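# Carry the tube rack through self-closing doors to desk

## Task

Move the tube rack from the counter, through the self-closing doors, onto the desk, using any number of the robots. It is only done if the rack stands upright on the desk with each tube sitting all the way down in a hole, and both doors are closed at the end. The rack and the tubes must never touch the floor, and no robot may fall over or be left leaning; either of these fails the task. At the end, release the rack and back the robots away from it.

## Robot and tools

Robots. There are three identical Hello Robot Stretch 3 units, r1, r2 and r3. Each has a two-wheel drive base with a passive omni wheel at the rear, a lift that runs up a mast, and a telescoping arm that reaches out to the robot's RIGHT side. The base cannot strafe, so to move the gripper forward or back you drive the base. The base is 0.33 m long and 0.34 m wide and spins about a point 0.05 m behind its front edge. When the arm is fully in and the wrist is folded, the wrist sticks 0.06 m beyond the right side and a spin sweeps a circle of radius 0.28 m. An unfolded level gripper reaches past that circle.

Frames. Every robot reports in its own base frame: origin on the floor halfway between the drive wheels, x ahead, y to the left, z up. The odometry frame is that base frame as it stood when the scene began. hand_pose is the pose of the point where the closed fingertips meet, in the base frame; with all wrist joints at zero its x axis points up, y back along the arm toward the mast, z toward the rear. No robot knows where the others are; judge that from images, lidar_m, wrist_depth_mm and head_depth_mm.

execute_actions. Argument actions is a list holding zero or one action. An action is an object keyed by robot name ("r1", "r2", "r3"); every listed robot starts together. Per robot you may give:
- base: exactly one of translate_m (relative drive in metres, -1 to 1, positive forward) or rotate_rad (relative spin in radians, -3.2 to 3.2, positive is counter-clockwise seen from above). Both are offsets measured from where the base last reported itself.
- joints: absolute targets by name. lift_m 0 to 1.1 (arm height on mast); arm_m 0 to 0.52 (extension); wrist_yaw_rad -1.345 to 4.42 (0 along the arm, positive toward the front, 3.0 folded over the base); wrist_pitch_rad -1.57 to 0.451 (0 level, negative tips the fingers down); wrist_roll_rad -2.911 to 2.911; gripper_m -0.089 to 0.179 (larger is wider; true fingertip gap is 0.007 less when almost shut, 0.025 less when fully open, and zero under 0.007); head_pan_rad -3.953 to 1.73 (0 ahead, positive left, -1.57 looks along the arm); head_tilt_rad -1.53 to 0.419 (negative looks down).
- contact_limits: {"arm_m": effort} with effort in percent 1 to 100; the arm motion halts (contact_stop) when its effort reaches that level. Lower is softer but too low halts immediately.
cameras picks which images come back (e.g. r2_wrist_camera; omitted, null or ["all"] gives all, [] gives none). An empty actions list just reports. Bad keys or values reject the whole call. A robot or joint left out of an action may still be driving toward its earlier target. One action runs at most 15 s.

wait: seconds from 0 to 10; returns the same report. zoom_image: camera plus region [x0, y0, x1, y1] in pixels of that camera's last full image, no bigger than 504 by 504. finished_scene: scene number; irreversible, and the goal must already hold.

Results. base_status and joint_status: done, off_target (stopped short, still pushing), contact_stop, time_out, torque_fault (wrist servo off for 10 s, limp). After the last three the target is dropped; a lift or arm that hit contact goes slack until next commanded. on_its_own lists uncommanded things; its "held at" is a target, not a position. joint_positions, motor_effort (percent, positive toward higher values, bracket is the call's peak; readings carry sizeable bias and noise). lidar_m: 12 distances in metres from the base origin, sector 1 straight ahead then counter-clockwise in 30 degree steps (4th left, 7th behind, 10th right), plane 0.17 m high, range 0.15 to 12, "-" means nothing; own parts may hide sectors 5, 6, 9, 10. wrist_depth_mm (45 to 1000) and head_depth_mm (280 to 4000, sideways image) are 7x7 grids of median depth from top left. base_odometry counts wheel turns, so slip shows as motion; turned_by_wheels and turned_by_imu give turning since last report; base_tilt in degrees (forward, right) with fixed bias up to about 4. The pictures line names the images in order. Camera calibration (K, distortion, T_world_to_cam relative to the carrying robot's base frame) is given per camera and is slightly off.

Speed. With lift_m under 0.30, arm_m under 0.03 and wrist_yaw_rad over 2.54 the base goes up to 0.30 m/s and 1.9 rad/s; otherwise 0.10 m/s and 0.63 rad/s.

Gripper. Close to a value below the object width to hold (lower squeezes harder; excess force is reduced automatically, so heavy items can slip). Open at least 0.02 past the touch value to release. Neither reading nor status proves a grasp.

Cautions. Two robots pressing together fails the run; once bases touch, any further drive is a hard press. Equal commands give slightly unequal travel (under 1 cm per metre, up to 2.5 cm), which strains a shared load and can tip a robot. Fold or unfold the wrist only with lift_m 0.32 to 0.95, wrist_pitch_rad -0.4, roll near 0; once folded, the lift may go to 0.25. With wrist_yaw_rad below -0.4 keep pitch at -0.5 or lower. Pushing on something rigid with the gripper above about 0.45 m, repeated pushes after a contact_stop, or driving while snagged can tip a robot; back out in small steps, free the gripper, and lower lift_m to about 0.2 if it stays tilted. Base, wrist and head have no contact stop. Loose objects may occasionally get nudged. The world keeps moving while you think, and if a call reports a stop, later calls in the same reply are skipped. Avoid drops, slams and hard hits.

Each tool is called after "Call:" by a JSON object that holds its "name" and its "arguments", one argument or row to a line.

## Session

Call:
{"name": "execute_actions", "arguments": {
  "actions": []
}}

Scene clock: 0.00 s.
r1.base_odometry: x=+0.000 y=+0.000 heading=+0.000 (m, m, rad; r1's odometry frame)
r1.turned_by_wheels: +0.000 (rad since the last result)
r1.turned_by_imu: +0.000 (rad since the last result)
r1.base_tilt: forward=+1.0 right=+1.4 (deg)
r1.lidar_m: 1.78 2.79 2.42 2.12 1.28 1.13 1.14 0.79 0.70 0.70 0.83 1.52
r1.head_depth_mm: 1731 2575 3304 3305 3282 3132 2086 / 1715 2567 3432 3444 3411 3043 2089 / 1726 2596 3559 3521 3525 2927 1979 / 1737 2583 3667 3676 3663 2732 1828 / 1734 2258 3837 3841 3749 2920 1979 / 1734 2572 - - - 3107 2074 / 1734 2568 3622 3676 3621 3095 2068
r1.base_status: not commanded
r1.joint_positions: lift_m=+0.585 arm_m=+0.002 wrist_yaw_rad=+3.037 wrist_pitch_rad=-0.362 wrist_roll_rad=-0.007 gripper_m=+0.037 head_pan_rad=+0.005 head_tilt_rad=-0.024
r1.joint_status: not commanded
r1.motor_effort: left_wheel=-1 right_wheel=+0 lift_m=+40 arm_m=+0 wrist_yaw_rad=+1 wrist_pitch_rad=+7 wrist_roll_rad=+1 gripper_m=+0 head_pan_rad=-1 head_tilt_rad=+2 (%)
r1.hand_pose: x=+0.0029 y=+0.0829 z=+0.6102 quat_wxyz=(+0.163, +0.699, +0.092, +0.691) (m; r1's base frame)
r1.wrist_depth_mm: - - - - - - - / - - - - - - - / - - - - - - - / - - - - - - - / - - - - - - - / 894 885 - 894 943 912 887 / 768 761 - 757 766 771 769
r2.base_odometry: x=+0.000 y=+0.000 heading=+0.000 (m, m, rad; r2's odometry frame)
r2.turned_by_wheels: +0.000 (rad since the last result)
r2.turned_by_imu: +0.000 (rad since the last result)
r2.base_tilt: forward=-1.6 right=+3.2 (deg)
r2.lidar_m: 2.47 2.44 1.68 1.35 1.35 0.86 0.69 0.69 0.75 1.15 2.80 3.03
r2.head_depth_mm: 2099 2829 2881 2903 2952 2923 2104 / 2102 2707 2767 2780 2814 2812 2087 / 2093 2613 2643 2678 2676 2694 2087 / 2095 2504 2541 2558 2601 2611 2082 / 2111 2409 2458 2467 2484 2507 2078 / 2121 2323 2372 2379 2391 2436 2077 / 2115 2245 2275 2311 2323 2333 2076
r2.base_status: not commanded
r2.joint_positions: lift_m=+0.351 arm_m=+0.003 wrist_yaw_rad=+3.130 wrist_pitch_rad=-0.359 wrist_roll_rad=-0.007 gripper_m=+0.037 head_pan_rad=-0.009 head_tilt_rad=+0.000
r2.joint_status: not commanded
r2.motor_effort: left_wheel=-1 right_wheel=+0 lift_m=+43 arm_m=-1 wrist_yaw_rad=-1 wrist_pitch_rad=+5 wrist_roll_rad=+0 gripper_m=+0 head_pan_rad=+0 head_tilt_rad=+2 (%)
r2.hand_pose: x=-0.0185 y=+0.0836 z=+0.3774 quat_wxyz=(+0.130, +0.694, +0.123, +0.697) (m; r2's base frame)
r2.wrist_depth_mm: - - - - - - - / - - - - - - - / - - - - - - - / 850 879 - 929 973 955 - / 683 707 725 748 769 776 781 / 580 588 - 597 645 638 653 / 502 518 - 547 534 552 555
r3.base_odometry: x=+0.000 y=+0.000 heading=+0.000 (m, m, rad; r3's odometry frame)
r3.turned_by_wheels: +0.000 (rad since the last result)
r3.turned_by_imu: +0.000 (rad since the last result)
r3.base_tilt: forward=+0.1 right=+0.0 (deg)
r3.lidar_m: 1.45 1.26 1.25 1.46 1.44 1.88 1.79 1.88 1.88 2.25 2.87 1.78
r3.head_depth_mm: 1965 2658 2698 2683 2621 2620 2246 / 1972 2322 2295 2289 2291 2232 2140 / 1922 2022 2012 2004 1980 1975 1956 / 1779 1802 1777 1773 1760 1763 1739 / 1615 1613 1603 1588 1591 1576 1581 / 1470 1462 1465 1449 1436 1433 1429 / 1346 1340 1336 1325 1325 1317 1311
r3.base_status: not commanded
r3.joint_positions: lift_m=+0.506 arm_m=-0.003 wrist_yaw_rad=+3.040 wrist_pitch_rad=-0.313 wrist_roll_rad=+0.000 gripper_m=+0.037 head_pan_rad=-0.018 head_tilt_rad=-0.022
r3.joint_status: not commanded
r3.motor_effort: left_wheel=+0 right_wheel=+0 lift_m=+32 arm_m=-2 wrist_yaw_rad=+0 wrist_pitch_rad=+9 wrist_roll_rad=+1 gripper_m=+0 head_pan_rad=+0 head_tilt_rad=+2 (%)
r3.hand_pose: x=+0.0028 y=+0.0927 z=+0.5425 quat_wxyz=(+0.146, +0.703, +0.075, +0.692) (m; r3's base frame)
r3.wrist_depth_mm: - - - - - - 933 / - - - - - - 985 / - - - - - - - / - - - - - - - / - - - - - - - / 865 890 - 879 942 878 889 / 725 720 743 733 751 750 740
pictures: r1_head_camera (sideways: a quarter turn clockwise sets it upright), r1_nav_camera (sideways: a quarter turn counterclockwise sets it upright), r1_wrist_camera, r2_head_camera (sideways: a quarter turn clockwise sets it upright), r2_nav_camera (sideways: a quarter turn counterclockwise sets it upright), r2_wrist_camera, r3_head_camera (sideways: a quarter turn clockwise sets it upright), r3_nav_camera (sideways: a quarter turn counterclockwise sets it upright), r3_wrist_camera
Images, in order (width x height): r1_head_camera 896x504, r1_nav_camera 672x504, r1_wrist_camera 644x364, r2_head_camera 896x504, r2_nav_camera 672x504, r2_wrist_camera 644x364, r3_head_camera 896x504, r3_nav_camera 672x504, r3_wrist_camera 644x364.

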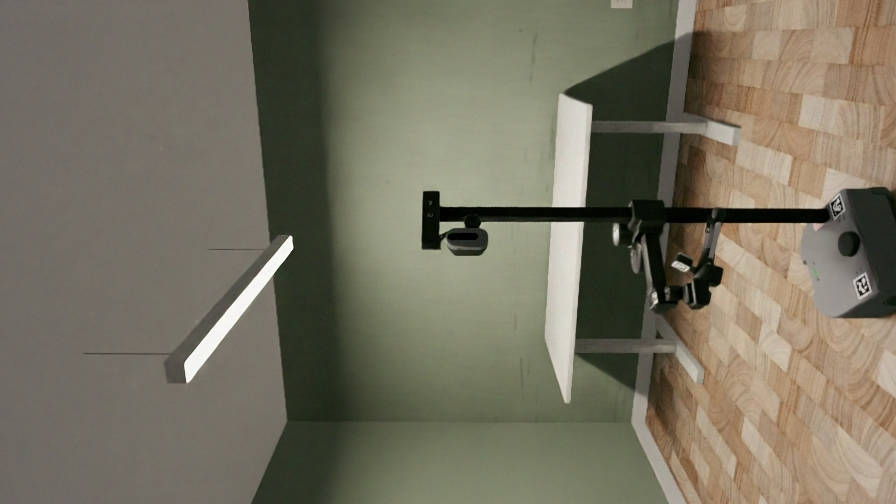

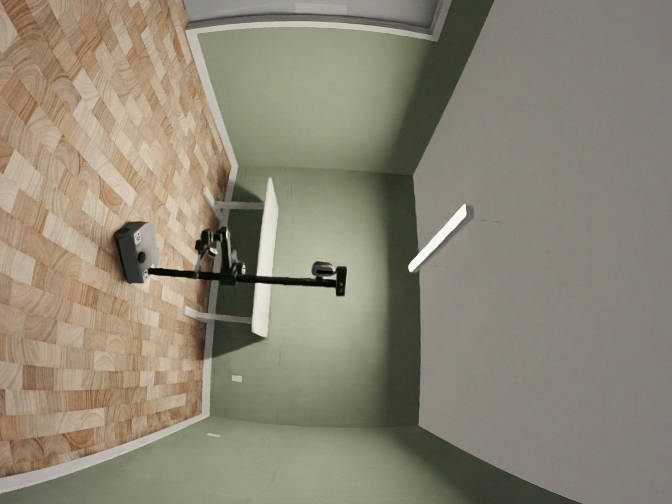

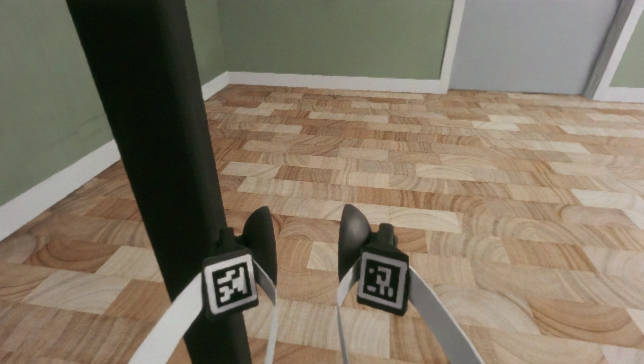

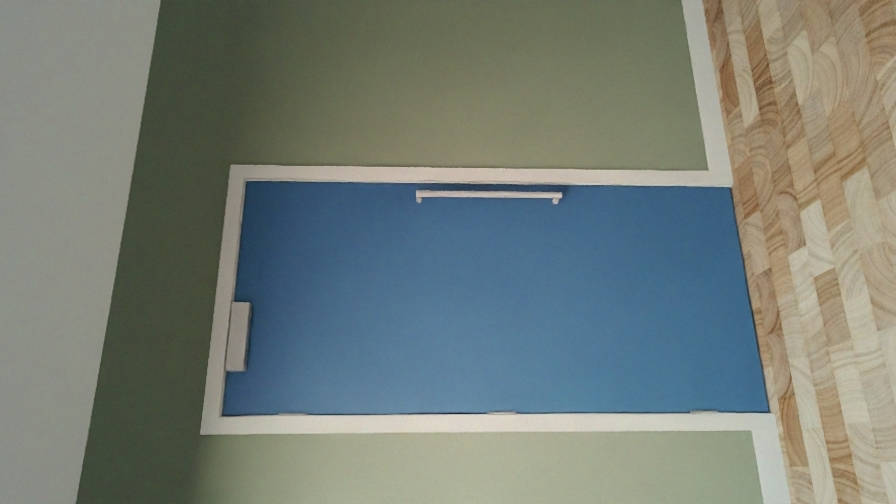

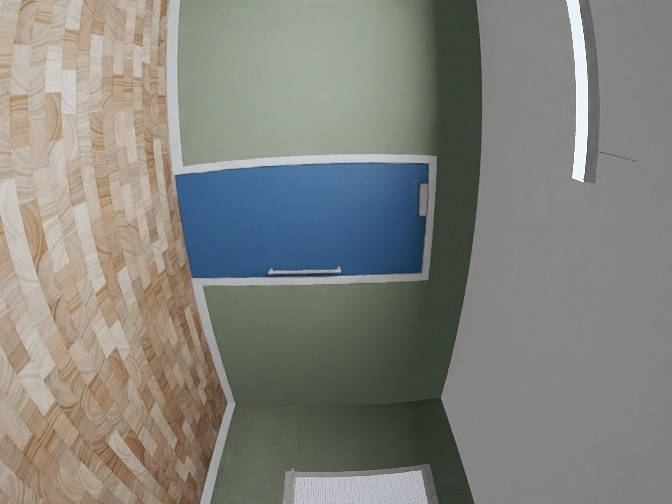

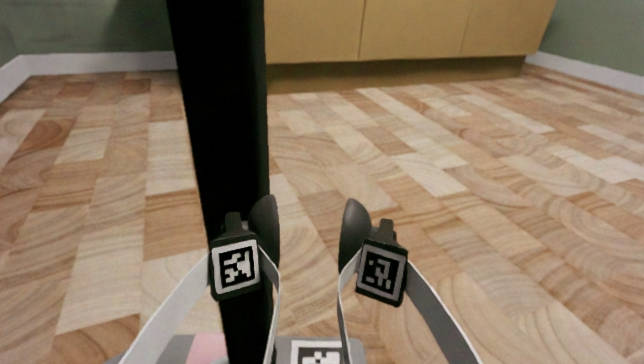

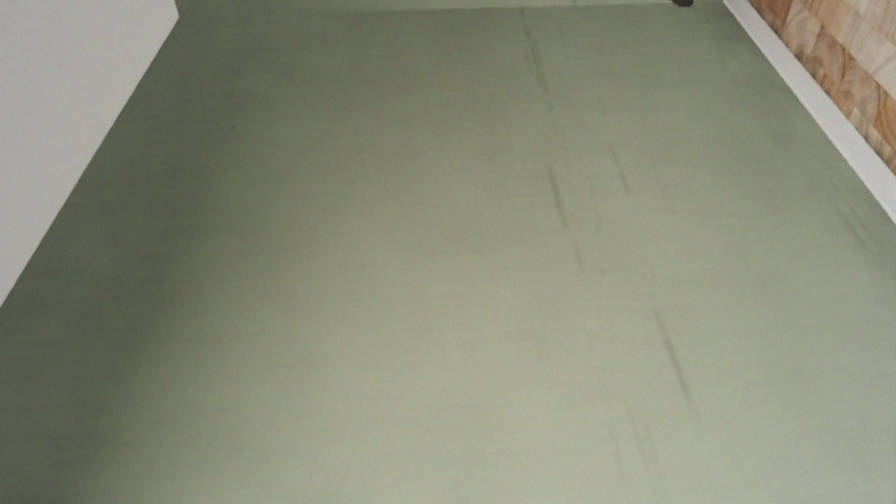

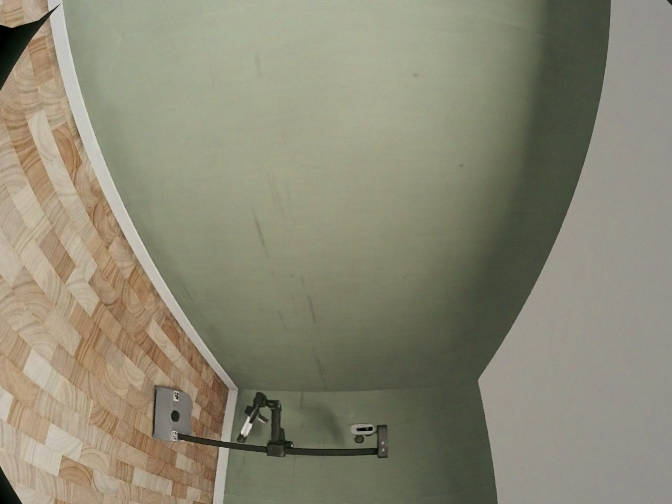

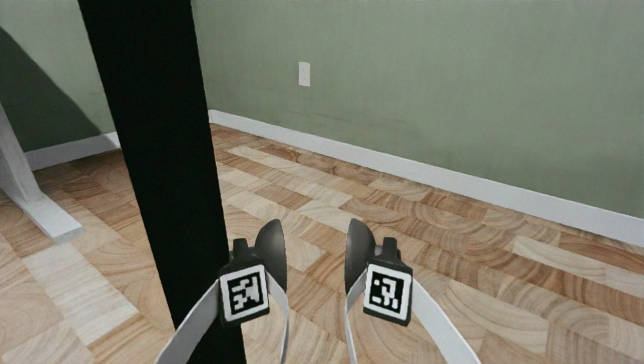

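Call:
{"name": "execute_actions", "arguments": {
  "actions": [
    {"r1":{"joints":{"head_pan_rad":1.4,"head_tilt_rad":-0.3}},"r2":{"joints":{"head_pan_rad":1.5,"head_tilt_rad":-0.4}},"r3":{"joints":{"head_pan_rad":-1.8,"head_tilt_rad":-0.3}}}
  ],
  "cameras": ["r1_head_camera","r1_nav_camera","r2_head_camera","r2_nav_camera","r3_nav_camera"]
}}

Scene clock: 2.03 s.
r1.base_odometry: x=+0.000 y=+0.000 heading=+0.000 (m, m, rad; r1's odometry frame)
r1.turned_by_wheels: +0.000 (rad since the last result)
r1.turned_by_imu: +0.000 (rad since the last result)
r1.base_tilt: forward=+0.9 right=+1.4 (deg)
r1.lidar_m: 1.78 2.80 2.43 2.13 1.28 1.13 1.13 0.80 0.70 0.70 0.84 1.53
r1.head_depth_mm: 2025 2129 2250 2382 2486 1924 1483 / 2039 2151 2277 2384 2480 1935 1485 / 2089 2186 2286 2425 2520 1941 1481 / 2125 2233 2339 2460 2565 1945 1486 / 2142 2249 2374 2497 2582 1930 1486 / 2181 2280 2423 2533 2638 1942 1486 / 2172 2235 2272 2333 2325 1933 1482
r1.base_status: not commanded
r1.joint_positions: lift_m=+0.585 arm_m=+0.002 wrist_yaw_rad=+3.037 wrist_pitch_rad=-0.362 wrist_roll_rad=-0.007 gripper_m=+0.037 head_pan_rad=+1.393 head_tilt_rad=-0.296
r1.joint_status: all done
r1.motor_effort: left_wheel=-2(2) right_wheel=-1(0) lift_m=+40(40) arm_m=+0(0) wrist_yaw_rad=+1(0) wrist_pitch_rad=+7(7) wrist_roll_rad=+1(1) gripper_m=+0(0) head_pan_rad=+4(46) head_tilt_rad=-2(27) (%)
r1.hand_pose: x=+0.0029 y=+0.0829 z=+0.6102 quat_wxyz=(+0.163, +0.699, +0.092, +0.691) (m; r1's base frame)
r1.wrist_depth_mm: - - - - - - - / - - - - - - - / - - - - - - - / - - - - - - - / - - - - - - - / 895 878 - 896 927 896 896 / 764 758 - 755 770 772 782
r2.base_odometry: x=+0.000 y=+0.000 heading=+0.000 (m, m, rad; r2's odometry frame)
r2.turned_by_wheels: +0.000 (rad since the last result)
r2.turned_by_imu: +0.000 (rad since the last result)
r2.base_tilt: forward=-1.6 right=+3.2 (deg)
r2.lidar_m: 2.47 2.44 1.68 1.35 1.35 0.86 0.69 0.68 0.74 1.15 2.79 3.04
r2.head_depth_mm: 2075 2247 1749 1898 2031 1657 1360 / 1979 2134 1672 1775 1962 1656 1357 / 1888 2046 1579 1674 1877 1661 1359 / 1800 1946 1528 1579 1747 1662 1359 / 1744 1860 1523 1500 1647 1659 1357 / 1666 1784 1529 1427 1558 1662 1356 / 1615 1722 1705 1894 2049 1659 1360
r2.base_status: not commanded
r2.joint_positions: lift_m=+0.351 arm_m=+0.003 wrist_yaw_rad=+3.130 wrist_pitch_rad=-0.359 wrist_roll_rad=-0.007 gripper_m=+0.037 head_pan_rad=+1.493 head_tilt_rad=-0.395
r2.joint_status: all done
r2.motor_effort: left_wheel=-1(1) right_wheel=+0(0) lift_m=+43(43) arm_m=-1(1) wrist_yaw_rad=-1(0) wrist_pitch_rad=+5(5) wrist_roll_rad=+0(0) gripper_m=+0(1) head_pan_rad=+3(35) head_tilt_rad=-3(27) (%)
r2.hand_pose: x=-0.0185 y=+0.0836 z=+0.3774 quat_wxyz=(+0.130, +0.694, +0.123, +0.697) (m; r2's base frame)
r2.wrist_depth_mm: - - - - - - - / - - - - - - - / - - - - - - - / 824 866 - 918 957 - - / 673 700 709 744 780 784 806 / 572 590 - 619 618 652 649 / 499 521 - 553 530 541 550
r3.base_odometry: x=+0.000 y=+0.000 heading=+0.000 (m, m, rad; r3's odometry frame)
r3.turned_by_wheels: +0.000 (rad since the last result)
r3.turned_by_imu: +0.001 (rad since the last result)
r3.base_tilt: forward=+0.2 right=+0.0 (deg)
r3.lidar_m: 1.45 1.25 1.25 1.45 1.43 1.88 1.78 1.88 1.88 2.25 2.87 1.78
r3.head_depth_mm: 1702 1763 1852 1933 2034 1957 1560 / 1783 1848 1943 2051 2145 2019 1565 / 1878 1960 2079 2184 2286 2008 1577 / 1976 2066 2177 2277 2383 2023 1575 / 2002 2112 2245 2347 2504 2040 1576 / 2153 2278 2415 2546 2662 2036 1582 / 2283 2428 2579 2751 2833 2032 1580
r3.base_status: not commanded
r3.joint_positions: lift_m=+0.506 arm_m=-0.003 wrist_yaw_rad=+3.040 wrist_pitch_rad=-0.313 wrist_roll_rad=+0.000 gripper_m=+0.037 head_pan_rad=-1.793 head_tilt_rad=-0.296
r3.joint_status: all done
r3.motor_effort: left_wheel=+0(0) right_wheel=+0(0) lift_m=+33(33) arm_m=-1(1) wrist_yaw_rad=+0(0) wrist_pitch_rad=+9(8) wrist_roll_rad=+1(0) gripper_m=+0(0) head_pan_rad=-3(45) head_tilt_rad=-3(26) (%)
r3.hand_pose: x=+0.0028 y=+0.0927 z=+0.5425 quat_wxyz=(+0.146, +0.703, +0.075, +0.692) (m; r3's base frame)
r3.wrist_depth_mm: - - - - - - 954 / - - - - - - 993 / - - - - - - - / - - - - - - - / - - - - - - - / 859 880 - 888 934 888 922 / 745 726 744 744 747 740 742
pictures: r1_head_camera (sideways: a quarter turn clockwise sets it upright), r1_nav_camera (sideways: a quarter turn counterclockwise sets it upright), r2_head_camera (sideways: a quarter turn clockwise sets it upright), r2_nav_camera (sideways: a quarter turn counterclockwise sets it upright), r3_nav_camera (sideways: a quarter turn counterclockwise sets it upright)
camera_calibration (this result's frames):
r1_head_camera: T_world_to_cam=[[-0.0476427, -0.274775, -0.960327, 1.27053], [-0.990103, 0.140049, 0.00904809, 0.00351613], [0.132007, 0.951254, -0.278728, 0.317968], [0, 0, 0, 1]] pos_world=[0.022039, 0.0461502, 1.30872]
r1_nav_camera: T_world_to_cam=[[-0.0177707, 0.25376, 0.967104, -1.21949], [0.992416, -0.11319, 0.0479359, -0.01492], [0.121631, 0.960622, -0.249824, 0.278413], [0, 0, 0, 1]] pos_world=[-0.0407279, 0.0403194, 1.24964]
r2_head_camera: T_world_to_cam=[[-0.01616, -0.418881, -0.907897, 1.20001], [-0.998347, 0.0568503, -0.00845938, 0.0182092], [0.0551577, 0.90626, -0.419108, 0.499252], [0, 0, 0, 1]] pos_world=[0.0100337, 0.049175, 1.29888]
r2_nav_camera: T_world_to_cam=[[0.0567516, 0.357527, 0.932177, -1.17375], [0.993911, -0.108558, -0.0188736, 0.0720097], [0.0944478, 0.927572, -0.361511, 0.427773], [0, 0, 0, 1]] pos_world=[-0.0453611, 0.0306752, 1.25015]
r3_nav_camera: T_world_to_cam=[[-0.114822, -0.32713, 0.937977, -1.17134], [-0.980482, 0.189018, -0.0541026, 0.129156], [-0.159596, -0.925882, -0.342449, 0.399415], [0, 0, 0, 1]] pos_world=[0.0558849, -0.0377828, 1.24246]
Images, in order (width x height): r1_head_camera 896x504, r1_nav_camera 672x504, r2_head_camera 896x504, r2_nav_camera 672x504, r3_nav_camera 672x504.

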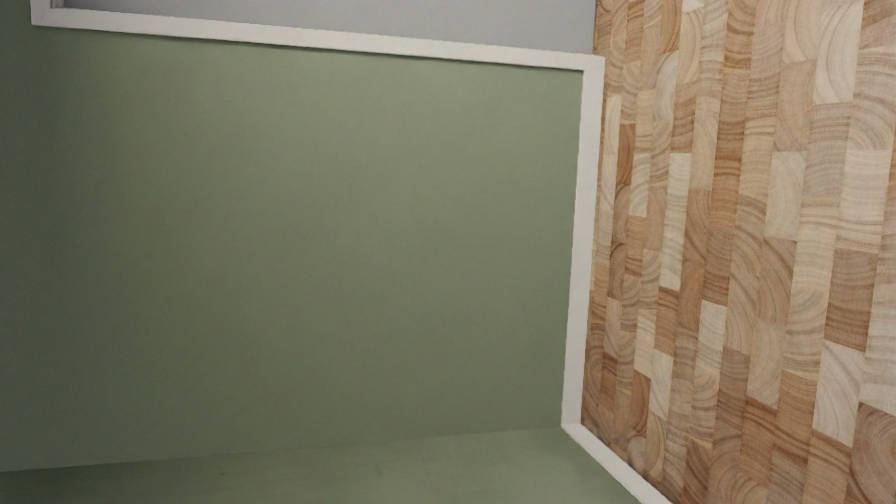

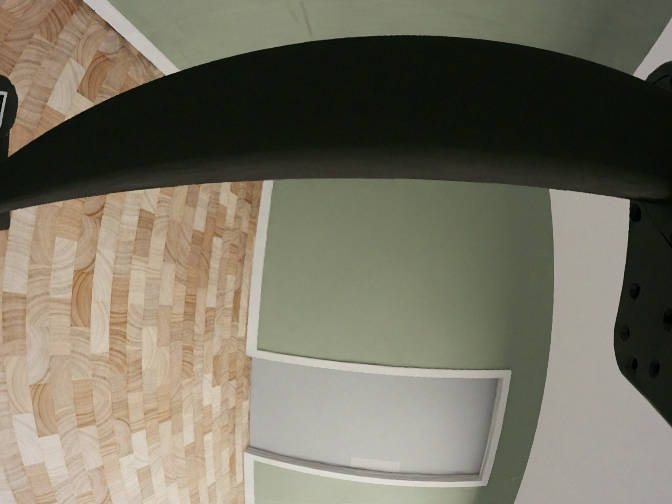

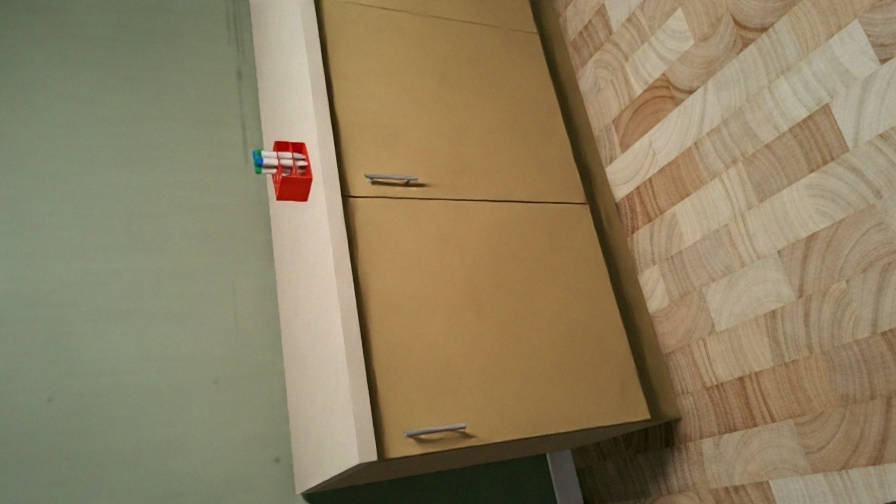

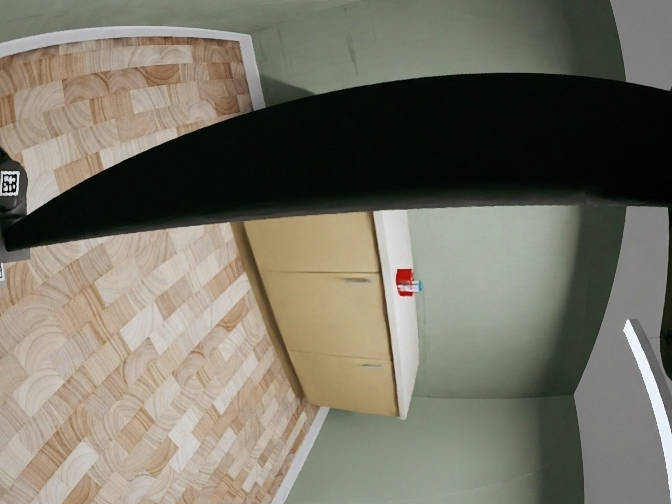

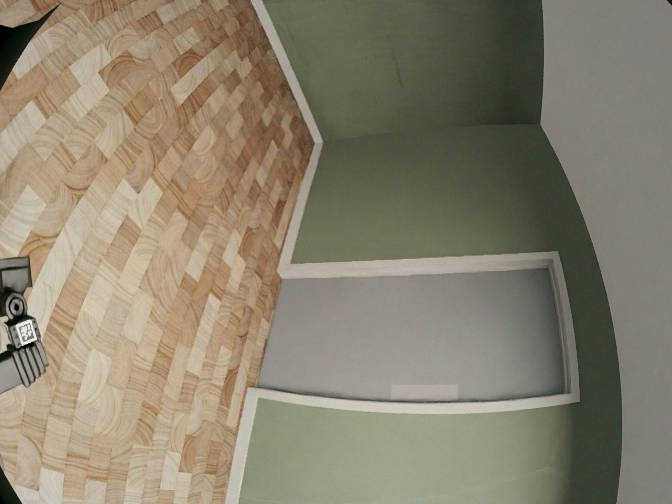

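Call:
{"name": "execute_actions", "arguments": {
  "actions": [
    {"r1":{"joints":{"lift_m":0.27,"head_pan_rad":0},"base":{"rotate_rad":-0.28}},"r2":{"joints":{"lift_m":0.27},"base":{"rotate_rad":1.15}},"r3":{"joints":{"lift_m":0.27,"arm_m":0,"head_pan_rad":0,"head_tilt_rad":-0.6},"base":{"rotate_rad":-0.785}}}
  ],
  "cameras": []
}}

Call:
{"name": "execute_actions", "arguments": {
  "actions": [
    {"r2":{"base":{"translate_m":1.0}},"r3":{"base":{"translate_m":0.8}}}
  ],
  "cameras": []
}}

Call:
{"name": "execute_actions", "arguments": {
  "actions": [
    {"r2":{"base":{"translate_m":0.34}},"r3":{"base":{"rotate_rad":-1.571}}}
  ],
  "cameras": []
}}

Call:
{"name": "execute_actions", "arguments": {
  "actions": [
    {"r2":{"base":{"rotate_rad":2.36},"joints":{"head_pan_rad":-1.57,"head_tilt_rad":-0.55}},"r3":{"base":{"translate_m":1.0}}}
  ],
  "cameras": ["r2_head_camera","r3_nav_camera","r1_nav_camera"]
}}

Scene clock: 9.30 s.
r1.base_odometry: x=+0.000 y=+0.000 heading=-0.280 (m, m, rad; r1's odometry frame)
r1.turned_by_wheels: -0.280 (rad since the last result)
r1.turned_by_imu: -0.281 (rad since the last result)
r1.base_tilt: forward=+1.0 right=+1.3 (deg)
r1.lidar_m: 1.83 1.79 2.58 2.43 1.57 1.17 1.13 0.97 0.73 0.70 0.73 1.03
r1.head_depth_mm: 2293 2294 2300 2262 2262 1928 1486 / 2994 3165 3333 3526 2749 1939 1479 / 3094 3242 3393 3614 2750 1939 1483 / 3109 3253 3456 3636 2766 1946 1493 / 3136 3291 3443 3617 2585 1934 1489 / 3102 3250 3398 3610 2439 1894 1482 / 2943 3318 3473 3672 2599 1921 1487
r1.base_status: done
r1.joint_positions: lift_m=+0.270 arm_m=+0.002 wrist_yaw_rad=+3.037 wrist_pitch_rad=-0.363 wrist_roll_rad=-0.007 gripper_m=+0.037 head_pan_rad=+0.007 head_tilt_rad=-0.297
r1.joint_status: all done
r1.motor_effort: left_wheel=+1(4) right_wheel=-2(4) lift_m=+35(33) arm_m=+0(0) wrist_yaw_rad=+0(0) wrist_pitch_rad=+7(7) wrist_roll_rad=+1(1) gripper_m=+0(0) head_pan_rad=-4(46) head_tilt_rad=-2(2) (%)
r1.hand_pose: x=+0.0029 y=+0.0828 z=+0.2954 quat_wxyz=(+0.164, +0.699, +0.092, +0.691) (m; r1's base frame)
r1.wrist_depth_mm: - - - - - - - / - - - - - - - / - - - - - - - / 749 755 762 755 764 746 762 / 612 605 - 611 605 598 604 / 508 503 - 520 520 507 503 / 447 - - - 435 442 442
r2.base_odometry: x=+0.000 y=+0.000 heading=+1.150 (m, m, rad; r2's odometry frame)
r2.turned_by_wheels: +1.150 (rad since the last result)
r2.turned_by_imu: +1.159 (rad since the last result)
r2.base_tilt: forward=-1.6 right=+3.2 (deg)
r2.lidar_m: 1.57 1.35 1.42 0.80 0.69 0.68 0.78 1.34 2.80 2.87 2.44 2.45
r2.head_depth_mm: 1250 1398 1584 1840 2003 1662 1360 / 1084 1191 1325 1496 1702 1657 1357 / 955 1044 1143 1264 1409 1536 1365 / 857 922 998 1098 1202 1336 1356 / 776 829 890 965 1049 1148 1261 / 709 752 803 861 926 1008 1104 / 652 689 732 779 833 896 971
r2.base_status: done
r2.joint_positions: lift_m=+0.270 arm_m=+0.003 wrist_yaw_rad=+3.130 wrist_pitch_rad=-0.360 wrist_roll_rad=-0.007 gripper_m=+0.037 head_pan_rad=+1.493 head_tilt_rad=-0.396
r2.joint_status: all done
r2.motor_effort: left_wheel=-3(9) right_wheel=+3(11) lift_m=+39(38) arm_m=-1(1) wrist_yaw_rad=+0(0) wrist_pitch_rad=+5(5) wrist_roll_rad=+0(0) gripper_m=+0(0) head_pan_rad=+3(3) head_tilt_rad=-3(2) (%)
r2.hand_pose: x=-0.0185 y=+0.0834 z=+0.2959 quat_wxyz=(+0.131, +0.694, +0.123, +0.697) (m; r2's base frame)
r2.wrist_depth_mm: 539 607 - 944 - - - / 555 660 - - - - - / 586 701 - 993 - - - / 601 687 - 776 799 833 841 / 581 578 591 620 635 629 658 / 484 505 - 529 518 532 547 / - - - - 448 458 466
r3.base_odometry: x=+0.000 y=+0.000 heading=-0.785 (m, m, rad; r3's odometry frame)
r3.turned_by_wheels: -0.785 (rad since the last result)
r3.turned_by_imu: -0.774 (rad since the last result)
r3.base_tilt: forward=+0.1 right=+0.0 (deg)
r3.lidar_m: 1.83 1.78 1.30 1.25 1.30 1.79 1.44 1.77 1.95 1.87 2.03 2.67
r3.head_depth_mm: 2439 2656 2926 2335 1820 1486 1248 / 2434 2644 2913 2320 1816 1481 1255 / 2419 2662 2916 2331 1814 1486 1265 / 2411 2621 2890 2348 1807 1486 1260 / 2387 2635 2900 2345 1810 1490 1256 / 2395 2623 2816 2149 1822 1490 1258 / 2367 2586 2783 2016 1824 1486 1256
r3.base_status: done
r3.joint_positions: lift_m=+0.270 arm_m=+0.000 wrist_yaw_rad=+3.040 wrist_pitch_rad=-0.315 wrist_roll_rad=+0.000 gripper_m=+0.037 head_pan_rad=-0.007 head_tilt_rad=-0.593
r3.joint_status: all done
r3.motor_effort: left_wheel=+3(6) right_wheel=-3(8) lift_m=+27(28) arm_m=+3(4) wrist_yaw_rad=+0(0) wrist_pitch_rad=+9(10) wrist_roll_rad=+0(0) gripper_m=+0(0) head_pan_rad=+5(46) head_tilt_rad=-4(30) (%)
r3.hand_pose: x=+0.0027 y=+0.0904 z=+0.3067 quat_wxyz=(+0.146, +0.703, +0.075, +0.692) (m; r3's base frame)
r3.wrist_depth_mm: - - - - - - - / - - - - - - - / - - - - - - - / 891 911 919 915 924 933 953 / 701 690 734 725 694 698 700 / 559 566 - 566 587 560 569 / 461 480 - 507 467 472 473
pictures: none
No camera images: the call's "cameras" was empty. Leave "cameras" out to get every camera's image.

Scene clock: 14.30 s.
r1.base_odometry: x=+0.000 y=+0.000 heading=-0.280 (m, m, rad; r1's odometry frame)
r1.turned_by_wheels: +0.000 (rad since the last result)
r1.turned_by_imu: -0.001 (rad since the last result)
r1.base_tilt: forward=+1.0 right=+1.3 (deg)
r1.lidar_m: 3.00 1.05 2.59 2.43 1.57 1.17 1.13 0.98 0.72 0.70 0.74 1.03
r1.head_depth_mm: 2307 2290 2274 2263 2259 1922 1485 / 3013 3181 3404 3542 2751 1927 1484 / 3067 3223 3436 3597 2753 1923 1497 / 3081 3247 3396 3641 2748 1941 1483 / 3149 3261 3433 3603 2761 1931 1484 / 3114 3329 3489 3648 2777 1849 1432 / 2951 3287 3432 3261 2451 1162 1214
r1.base_status: not commanded
r1.joint_positions: lift_m=+0.270 arm_m=+0.002 wrist_yaw_rad=+3.037 wrist_pitch_rad=-0.363 wrist_roll_rad=-0.007 gripper_m=+0.037 head_pan_rad=+0.007 head_tilt_rad=-0.297
r1.joint_status: not commanded
r1.motor_effort: left_wheel=+1(1) right_wheel=-2(2) lift_m=+35(35) arm_m=+0(0) wrist_yaw_rad=+1(0) wrist_pitch_rad=+7(7) wrist_roll_rad=+1(0) gripper_m=+0(1) head_pan_rad=-4(3) head_tilt_rad=-2(2) (%)
r1.hand_pose: x=+0.0029 y=+0.0828 z=+0.2954 quat_wxyz=(+0.164, +0.699, +0.092, +0.691) (m; r1's base frame)
r1.wrist_depth_mm: - - - - - - - / - - - - - - - / - - - - - - 946 / 749 751 742 762 750 750 747 / 609 606 - 603 610 610 607 / 507 508 - 525 524 504 502 / 452 - - - 436 437 440
r2.base_odometry: x=+0.409 y=+0.913 heading=+1.150 (m, m, rad; r2's odometry frame)
r2.turned_by_wheels: +0.000 (rad since the last result)
r2.turned_by_imu: +0.005 (rad since the last result)
r2.base_tilt: forward=-1.6 right=+3.3 (deg)
r2.lidar_m: 0.76 0.65 0.65 0.74 1.40 1.40 1.61 2.75 3.46 2.02 1.73 1.34
r2.head_depth_mm: 1127 1198 1264 900 732 803 879 / 1212 1296 1385 903 813 889 980 / 1312 1399 1508 902 903 994 1113 / 1425 1533 1668 1795 1936 1561 1322 / 1545 1665 1809 1945 2055 1666 1362 / 1469 1550 1675 1794 1913 1664 1358 / 1359 1433 1528 1621 1734 1669 1363
r2.base_status: done
r2.joint_positions: lift_m=+0.270 arm_m=+0.003 wrist_yaw_rad=+3.130 wrist_pitch_rad=-0.361 wrist_roll_rad=-0.007 gripper_m=+0.037 head_pan_rad=+1.493 head_tilt_rad=-0.396
r2.joint_status: not commanded
r2.motor_effort: left_wheel=-3(7) right_wheel=+3(11) lift_m=+39(39) arm_m=-1(1) wrist_yaw_rad=+0(0) wrist_pitch_rad=+5(5) wrist_roll_rad=+0(0) gripper_m=+0(0) head_pan_rad=+3(3) head_tilt_rad=-2(3) (%)
r2.hand_pose: x=-0.0186 y=+0.0834 z=+0.2959 quat_wxyz=(+0.131, +0.694, +0.123, +0.697) (m; r2's base frame)
r2.wrist_depth_mm: - - - - 697 601 507 / - - - - 773 617 529 / 913 941 - - 884 676 555 / 697 717 - 768 776 735 626 / 581 587 598 629 646 641 637 / 481 504 - 536 527 539 552 / - - - - 453 452 460
r3.base_odometry: x=+0.566 y=-0.565 heading=-0.785 (m, m, rad; r3's odometry frame)
r3.turned_by_wheels: +0.000 (rad since the last result)
r3.turned_by_imu: +0.000 (rad since the last result)
r3.base_tilt: forward=+0.1 right=+0.1 (deg)
r3.lidar_m: 2.07 1.05 1.30 1.25 1.29 1.78 2.23 2.46 1.94 1.93 1.94 2.15
r3.head_depth_mm: 1756 1922 2134 2296 1810 1479 1260 / 1753 1920 2132 2277 1818 1490 1257 / 1741 1922 2134 2269 1815 1480 1259 / 1732 1926 2130 2271 1820 1488 1265 / 1739 1905 2115 2252 1826 1492 1257 / 1744 1906 2097 2265 1824 1492 1256 / 1730 1904 2088 2255 1459 1375 1258
r3.base_status: done
r3.joint_positions: lift_m=+0.270 arm_m=+0.000 wrist_yaw_rad=+3.040 wrist_pitch_rad=-0.315 wrist_roll_rad=+0.000 gripper_m=+0.037 head_pan_rad=-0.007 head_tilt_rad=-0.594
r3.joint_status: not commanded
r3.motor_effort: left_wheel=+2(9) right_wheel=-3(9) lift_m=+27(27) arm_m=+3(3) wrist_yaw_rad=+0(0) wrist_pitch_rad=+9(10) wrist_roll_rad=+0(1) gripper_m=+0(0) head_pan_rad=+3(4) head_tilt_rad=-4(5) (%)
r3.hand_pose: x=+0.0027 y=+0.0904 z=+0.3067 quat_wxyz=(+0.146, +0.703, +0.075, +0.692) (m; r3's base frame)
r3.wrist_depth_mm: - - - - - - - / - - - - - - - / - - - - - - - / 911 899 912 932 960 935 875 / 687 696 736 733 691 708 717 / 558 558 - 555 580 568 571 / 472 476 - 496 467 473 471
pictures: none
No camera images: the call's "cameras" was empty. Leave "cameras" out to get every camera's image.

Scene clock: 17.17 s.
r1.base_odometry: x=+0.000 y=+0.000 heading=-0.280 (m, m, rad; r1's odometry frame)
r1.turned_by_wheels: +0.000 (rad since the last result)
r1.turned_by_imu: -0.001 (rad since the last result)
r1.base_tilt: forward=+1.0 right=+1.2 (deg)
r1.lidar_m: 2.99 0.92 2.59 2.43 1.57 1.17 1.13 0.97 0.72 0.70 0.73 1.02
r1.head_depth_mm: 2319 2306 2295 2264 2252 1939 1480 / 3021 3212 3392 3539 2745 1927 1486 / 3076 3209 3403 3600 2763 1932 1486 / 3116 3282 3419 3616 2770 1940 1484 / 3098 3265 3417 3607 2748 1936 1488 / 3172 3310 3454 3616 2753 1942 1263 / 2935 3294 3471 3657 2753 1233 952
r1.base_status: not commanded
r1.joint_positions: lift_m=+0.270 arm_m=+0.002 wrist_yaw_rad=+3.037 wrist_pitch_rad=-0.363 wrist_roll_rad=-0.007 gripper_m=+0.037 head_pan_rad=+0.007 head_tilt_rad=-0.297
r1.joint_status: not commanded
r1.motor_effort: left_wheel=+1(1) right_wheel=-2(2) lift_m=+35(35) arm_m=+0(0) wrist_yaw_rad=+1(0) wrist_pitch_rad=+7(7) wrist_roll_rad=+0(0) gripper_m=+0(0) head_pan_rad=-4(3) head_tilt_rad=-1(2) (%)
r1.hand_pose: x=+0.0029 y=+0.0828 z=+0.2954 quat_wxyz=(+0.164, +0.699, +0.092, +0.691) (m; r1's base frame)
r1.wrist_depth_mm: - - - - - - - / - - - - - - - / - - - - - - - / 752 759 744 757 736 759 747 / 607 600 - 608 598 617 614 / 508 510 - 519 523 512 512 / 454 - - - 433 443 437
r2.base_odometry: x=+0.548 y=+1.223 heading=+1.150 (m, m, rad; r2's odometry frame)
r2.turned_by_wheels: +0.000 (rad since the last result)
r2.turned_by_imu: +0.002 (rad since the last result)
r2.base_tilt: forward=-1.6 right=+3.2 (deg)
r2.lidar_m: 0.48 0.41 0.41 0.47 0.81 1.64 1.89 3.22 3.06 1.74 1.49 0.85
r2.head_depth_mm: 913 968 1031 901 643 500 536 / 978 1041 1116 903 643 533 594 / 1056 1129 1201 903 643 604 680 / 1149 1237 1328 905 644 691 782 / 1253 1362 1496 908 704 801 926 / 1383 1521 1687 907 815 953 1137 / 1536 1658 1772 1790 975 1608 1358
r2.base_status: done
r2.joint_positions: lift_m=+0.270 arm_m=+0.003 wrist_yaw_rad=+3.130 wrist_pitch_rad=-0.361 wrist_roll_rad=-0.007 gripper_m=+0.037 head_pan_rad=+1.493 head_tilt_rad=-0.396
r2.joint_status: not commanded
r2.motor_effort: left_wheel=-3(7) right_wheel=+3(12) lift_m=+39(39) arm_m=+0(1) wrist_yaw_rad=+0(1) wrist_pitch_rad=+5(5) wrist_roll_rad=+0(0) gripper_m=+0(0) head_pan_rad=+3(4) head_tilt_rad=-2(2) (%)
r2.hand_pose: x=-0.0186 y=+0.0834 z=+0.2959 quat_wxyz=(+0.131, +0.694, +0.123, +0.697) (m; r2's base frame)
r2.wrist_depth_mm: - - - 576 477 391 339 / - - - 628 500 409 349 / 919 956 - 742 535 439 366 / 685 744 - 752 645 461 377 / 571 580 590 624 633 552 415 / 485 513 - 523 530 536 481 / - - - - 449 452 457
r3.base_odometry: x=+0.566 y=-0.565 heading=-2.356 (m, m, rad; r3's odometry frame)
r3.turned_by_wheels: -1.571 (rad since the last result)
r3.turned_by_imu: -1.546 (rad since the last result)
r3.base_tilt: forward=+0.1 right=+0.1 (deg)
r3.lidar_m: 1.93 1.95 2.14 2.07 1.76 1.30 1.25 1.30 1.79 2.23 2.46 1.93
r3.head_depth_mm: 1595 1747 1926 2141 1817 1476 1250 / 1636 1789 1959 2155 1824 1487 1257 / 1644 1804 2029 2192 1823 1488 1251 / 1658 1805 1997 2178 1819 1488 1255 / 1644 1791 1980 2162 1827 1481 1252 / 1649 1805 1964 2150 1830 1492 1260 / 1590 1736 1902 2101 1821 1497 1259
r3.base_status: done
r3.joint_positions: lift_m=+0.270 arm_m=+0.000 wrist_yaw_rad=+3.040 wrist_pitch_rad=-0.315 wrist_roll_rad=+0.000 gripper_m=+0.037 head_pan_rad=-0.007 head_tilt_rad=-0.594
r3.joint_status: not commanded
r3.motor_effort: left_wheel=+2(9) right_wheel=-3(12) lift_m=+28(28) arm_m=+3(3) wrist_yaw_rad=+0(1) wrist_pitch_rad=+10(10) wrist_roll_rad=+0(0) gripper_m=+0(0) head_pan_rad=+3(4) head_tilt_rad=-4(4) (%)
r3.hand_pose: x=+0.0027 y=+0.0904 z=+0.3067 quat_wxyz=(+0.146, +0.703, +0.075, +0.692) (m; r3's base frame)
r3.wrist_depth_mm: - - - - - - - / - - - - - - - / 902 914 - - - - - / 913 887 911 915 958 935 953 / 689 679 731 732 705 705 713 / 550 559 - 567 580 565 573 / 461 485 - 508 469 472 469
pictures: none
No camera images: the call's "cameras" was empty. Leave "cameras" out to get every camera's image.

Scene clock: 22.10 s.
r1.base_odometry: x=+0.000 y=+0.000 heading=-0.280 (m, m, rad; r1's odometry frame)
r1.turned_by_wheels: +0.000 (rad since the last result)
r1.turned_by_imu: -0.001 (rad since the last result)
r1.base_tilt: forward=+1.0 right=+1.4 (deg)
r1.lidar_m: 2.99 3.36 1.66 2.43 1.57 1.16 1.13 0.97 0.72 0.70 0.73 1.03
r1.head_depth_mm: 2314 2278 2277 2269 2252 1930 1476 / 3006 3196 3341 3577 2736 1927 1488 / 3049 3233 3437 3655 2757 1935 1481 / 3097 3265 3449 3610 2769 1920 1493 / 3098 3300 3471 3611 2773 1937 1480 / 3141 3315 3470 3646 2768 1930 1482 / 2941 3285 3500 3629 2777 1933 1481
r1.base_status: not commanded
r1.joint_positions: lift_m=+0.270 arm_m=+0.002 wrist_yaw_rad=+3.037 wrist_pitch_rad=-0.363 wrist_roll_rad=-0.007 gripper_m=+0.037 head_pan_rad=+0.007 head_tilt_rad=-0.297
r1.joint_status: not commanded
r1.motor_effort: left_wheel=+1(0) right_wheel=-2(2) lift_m=+35(35) arm_m=+0(0) wrist_yaw_rad=+0(0) wrist_pitch_rad=+7(7) wrist_roll_rad=+1(0) gripper_m=+0(0) head_pan_rad=-4(4) head_tilt_rad=-2(1) (%)
r1.hand_pose: x=+0.0029 y=+0.0828 z=+0.2954 quat_wxyz=(+0.164, +0.699, +0.092, +0.691) (m; r1's base frame)
r1.wrist_depth_mm: - - - - - - - / - - - - - - - / - - - - - - - / 757 750 759 776 761 755 753 / 609 603 - 597 604 607 620 / 505 504 - 515 521 511 513 / 448 - - - 440 430 439
r2.base_odometry: x=+0.548 y=+1.223 heading=-2.774 (m, m, rad; r2's odometry frame)
r2.turned_by_wheels: +2.360 (rad since the last result)
r2.turned_by_imu: +2.379 (rad since the last result)
r2.base_tilt: forward=-1.6 right=+3.2 (deg)
r2.lidar_m: 1.64 1.70 2.31 3.68 2.14 1.55 1.49 0.60 0.43 0.41 0.43 0.58
r2.head_depth_mm: 831 917 952 682 531 592 716 / 835 920 957 684 531 596 724 / 838 924 961 684 532 600 727 / 842 929 964 608 533 604 734 / 845 932 969 550 534 607 738 / 846 933 969 690 535 597 745 / 855 941 972 691 537 615 749
r2.base_status: done
r2.joint_positions: lift_m=+0.270 arm_m=+0.003 wrist_yaw_rad=+3.130 wrist_pitch_rad=-0.361 wrist_roll_rad=-0.007 gripper_m=+0.037 head_pan_rad=-1.563 head_tilt_rad=-0.544
r2.joint_status: all done
r2.motor_effort: left_wheel=-2(8) right_wheel=+2(13) lift_m=+39(39) arm_m=-1(1) wrist_yaw_rad=+0(1) wrist_pitch_rad=+5(5) wrist_roll_rad=+0(0) gripper_m=+0(0) head_pan_rad=-3(35) head_tilt_rad=-3(20) (%)
r2.hand_pose: x=-0.0186 y=+0.0834 z=+0.2959 quat_wxyz=(+0.131, +0.694, +0.123, +0.697) (m; r2's base frame)
r2.wrist_depth_mm: - - - - - - - / - - - - - - - / 930 951 - - - - - / 704 724 - 766 799 818 837 / 569 597 590 604 650 641 667 / 477 510 - 526 532 524 537 / - - - - 438 458 460
r3.base_odometry: x=-0.141 y=-1.273 heading=-2.356 (m, m, rad; r3's odometry frame)
r3.turned_by_wheels: +0.000 (rad since the last result)
r3.turned_by_imu: -0.001 (rad since the last result)
r3.base_tilt: forward=+0.1 right=+0.0 (deg)
r3.lidar_m: 0.96 0.98 1.26 2.06 2.14 1.71 2.24 2.34 2.50 2.23 1.25 0.99
r3.head_depth_mm: 798 879 977 1093 1236 1379 1254 / 798 874 970 1089 1246 1405 1260 / 796 875 968 1088 1239 1408 1258 / 793 871 971 1078 1234 1398 1262 / 788 869 963 1076 1227 1396 1256 / 788 865 957 1077 1225 1383 1258 / 787 866 953 1073 1216 1350 1258
r3.base_status: done
r3.joint_positions: lift_m=+0.270 arm_m=+0.000 wrist_yaw_rad=+3.040 wrist_pitch_rad=-0.315 wrist_roll_rad=+0.000 gripper_m=+0.037 head_pan_rad=-0.007 head_tilt_rad=-0.594
r3.joint_status: not commanded
r3.motor_effort: left_wheel=+2(9) right_wheel=-4(7) lift_m=+28(27) arm_m=+3(2) wrist_yaw_rad=+0(0) wrist_pitch_rad=+10(9) wrist_roll_rad=+0(0) gripper_m=+0(0) head_pan_rad=+3(4) head_tilt_rad=-4(4) (%)
r3.hand_pose: x=+0.0027 y=+0.0904 z=+0.3067 quat_wxyz=(+0.147, +0.703, +0.075, +0.692) (m; r3's base frame)
r3.wrist_depth_mm: - - - - - - 902 / - - - - - - 916 / - - - - - - 921 / 892 921 924 932 935 935 870 / 685 677 725 741 698 697 708 / 551 556 - 563 577 564 571 / 464 482 - 503 471 471 472
pictures: r1_nav_camera (sideways: a quarter turn counterclockwise sets it upright), r2_head_camera (sideways: a quarter turn clockwise sets it upright), r3_nav_camera (sideways: a quarter turn counterclockwise sets it upright)
camera_calibration (this result's frames):
r1_nav_camera: T_world_to_cam=[[0.246564, 0.0641975, 0.966998, -1.22096], [0.0715115, -0.996289, 0.0479082, -0.00926642], [0.966485, 0.0573391, -0.250239, 0.2738], [0, 0, 0, 1]] pos_world=[0.0370845, 0.0534515, 1.24963]
r2_head_camera: T_world_to_cam=[[-0.0208499, 0.548857, -0.835656, 1.10582], [0.999536, 0.0300121, -0.00522693, 0.00181244], [0.0222109, -0.835377, -0.549228, 0.668761], [0, 0, 0, 1]] pos_world=[0.00639085, -0.0483233, 1.2914]
r3_nav_camera: T_world_to_cam=[[0.604005, -0.0441737, 0.795755, -0.990231], [0.00730758, -0.998114, -0.0609537, 0.132027], [0.796947, 0.0426314, -0.602543, 0.73201], [0, 0, 0, 1]] pos_world=[0.0137667, 0.0568296, 1.2371]
Images, in order (width x height): r1_nav_camera 672x504, r2_head_camera 896x504, r3_nav_camera 672x504.

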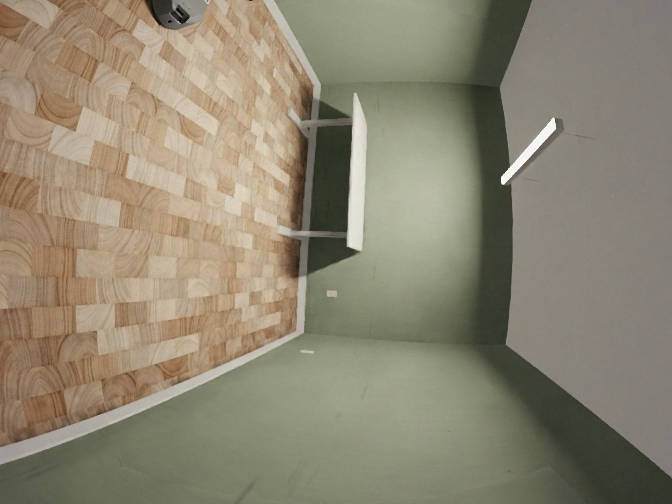

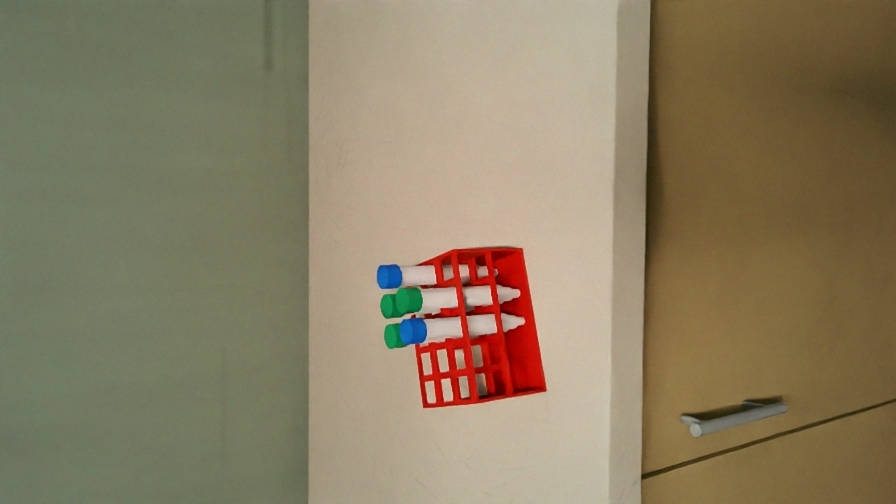

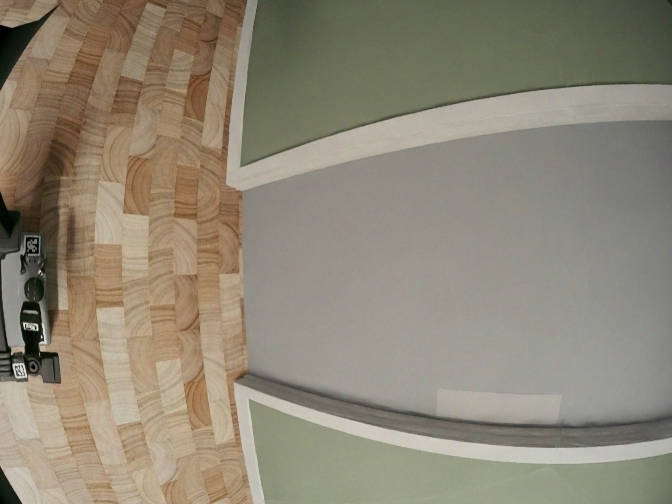

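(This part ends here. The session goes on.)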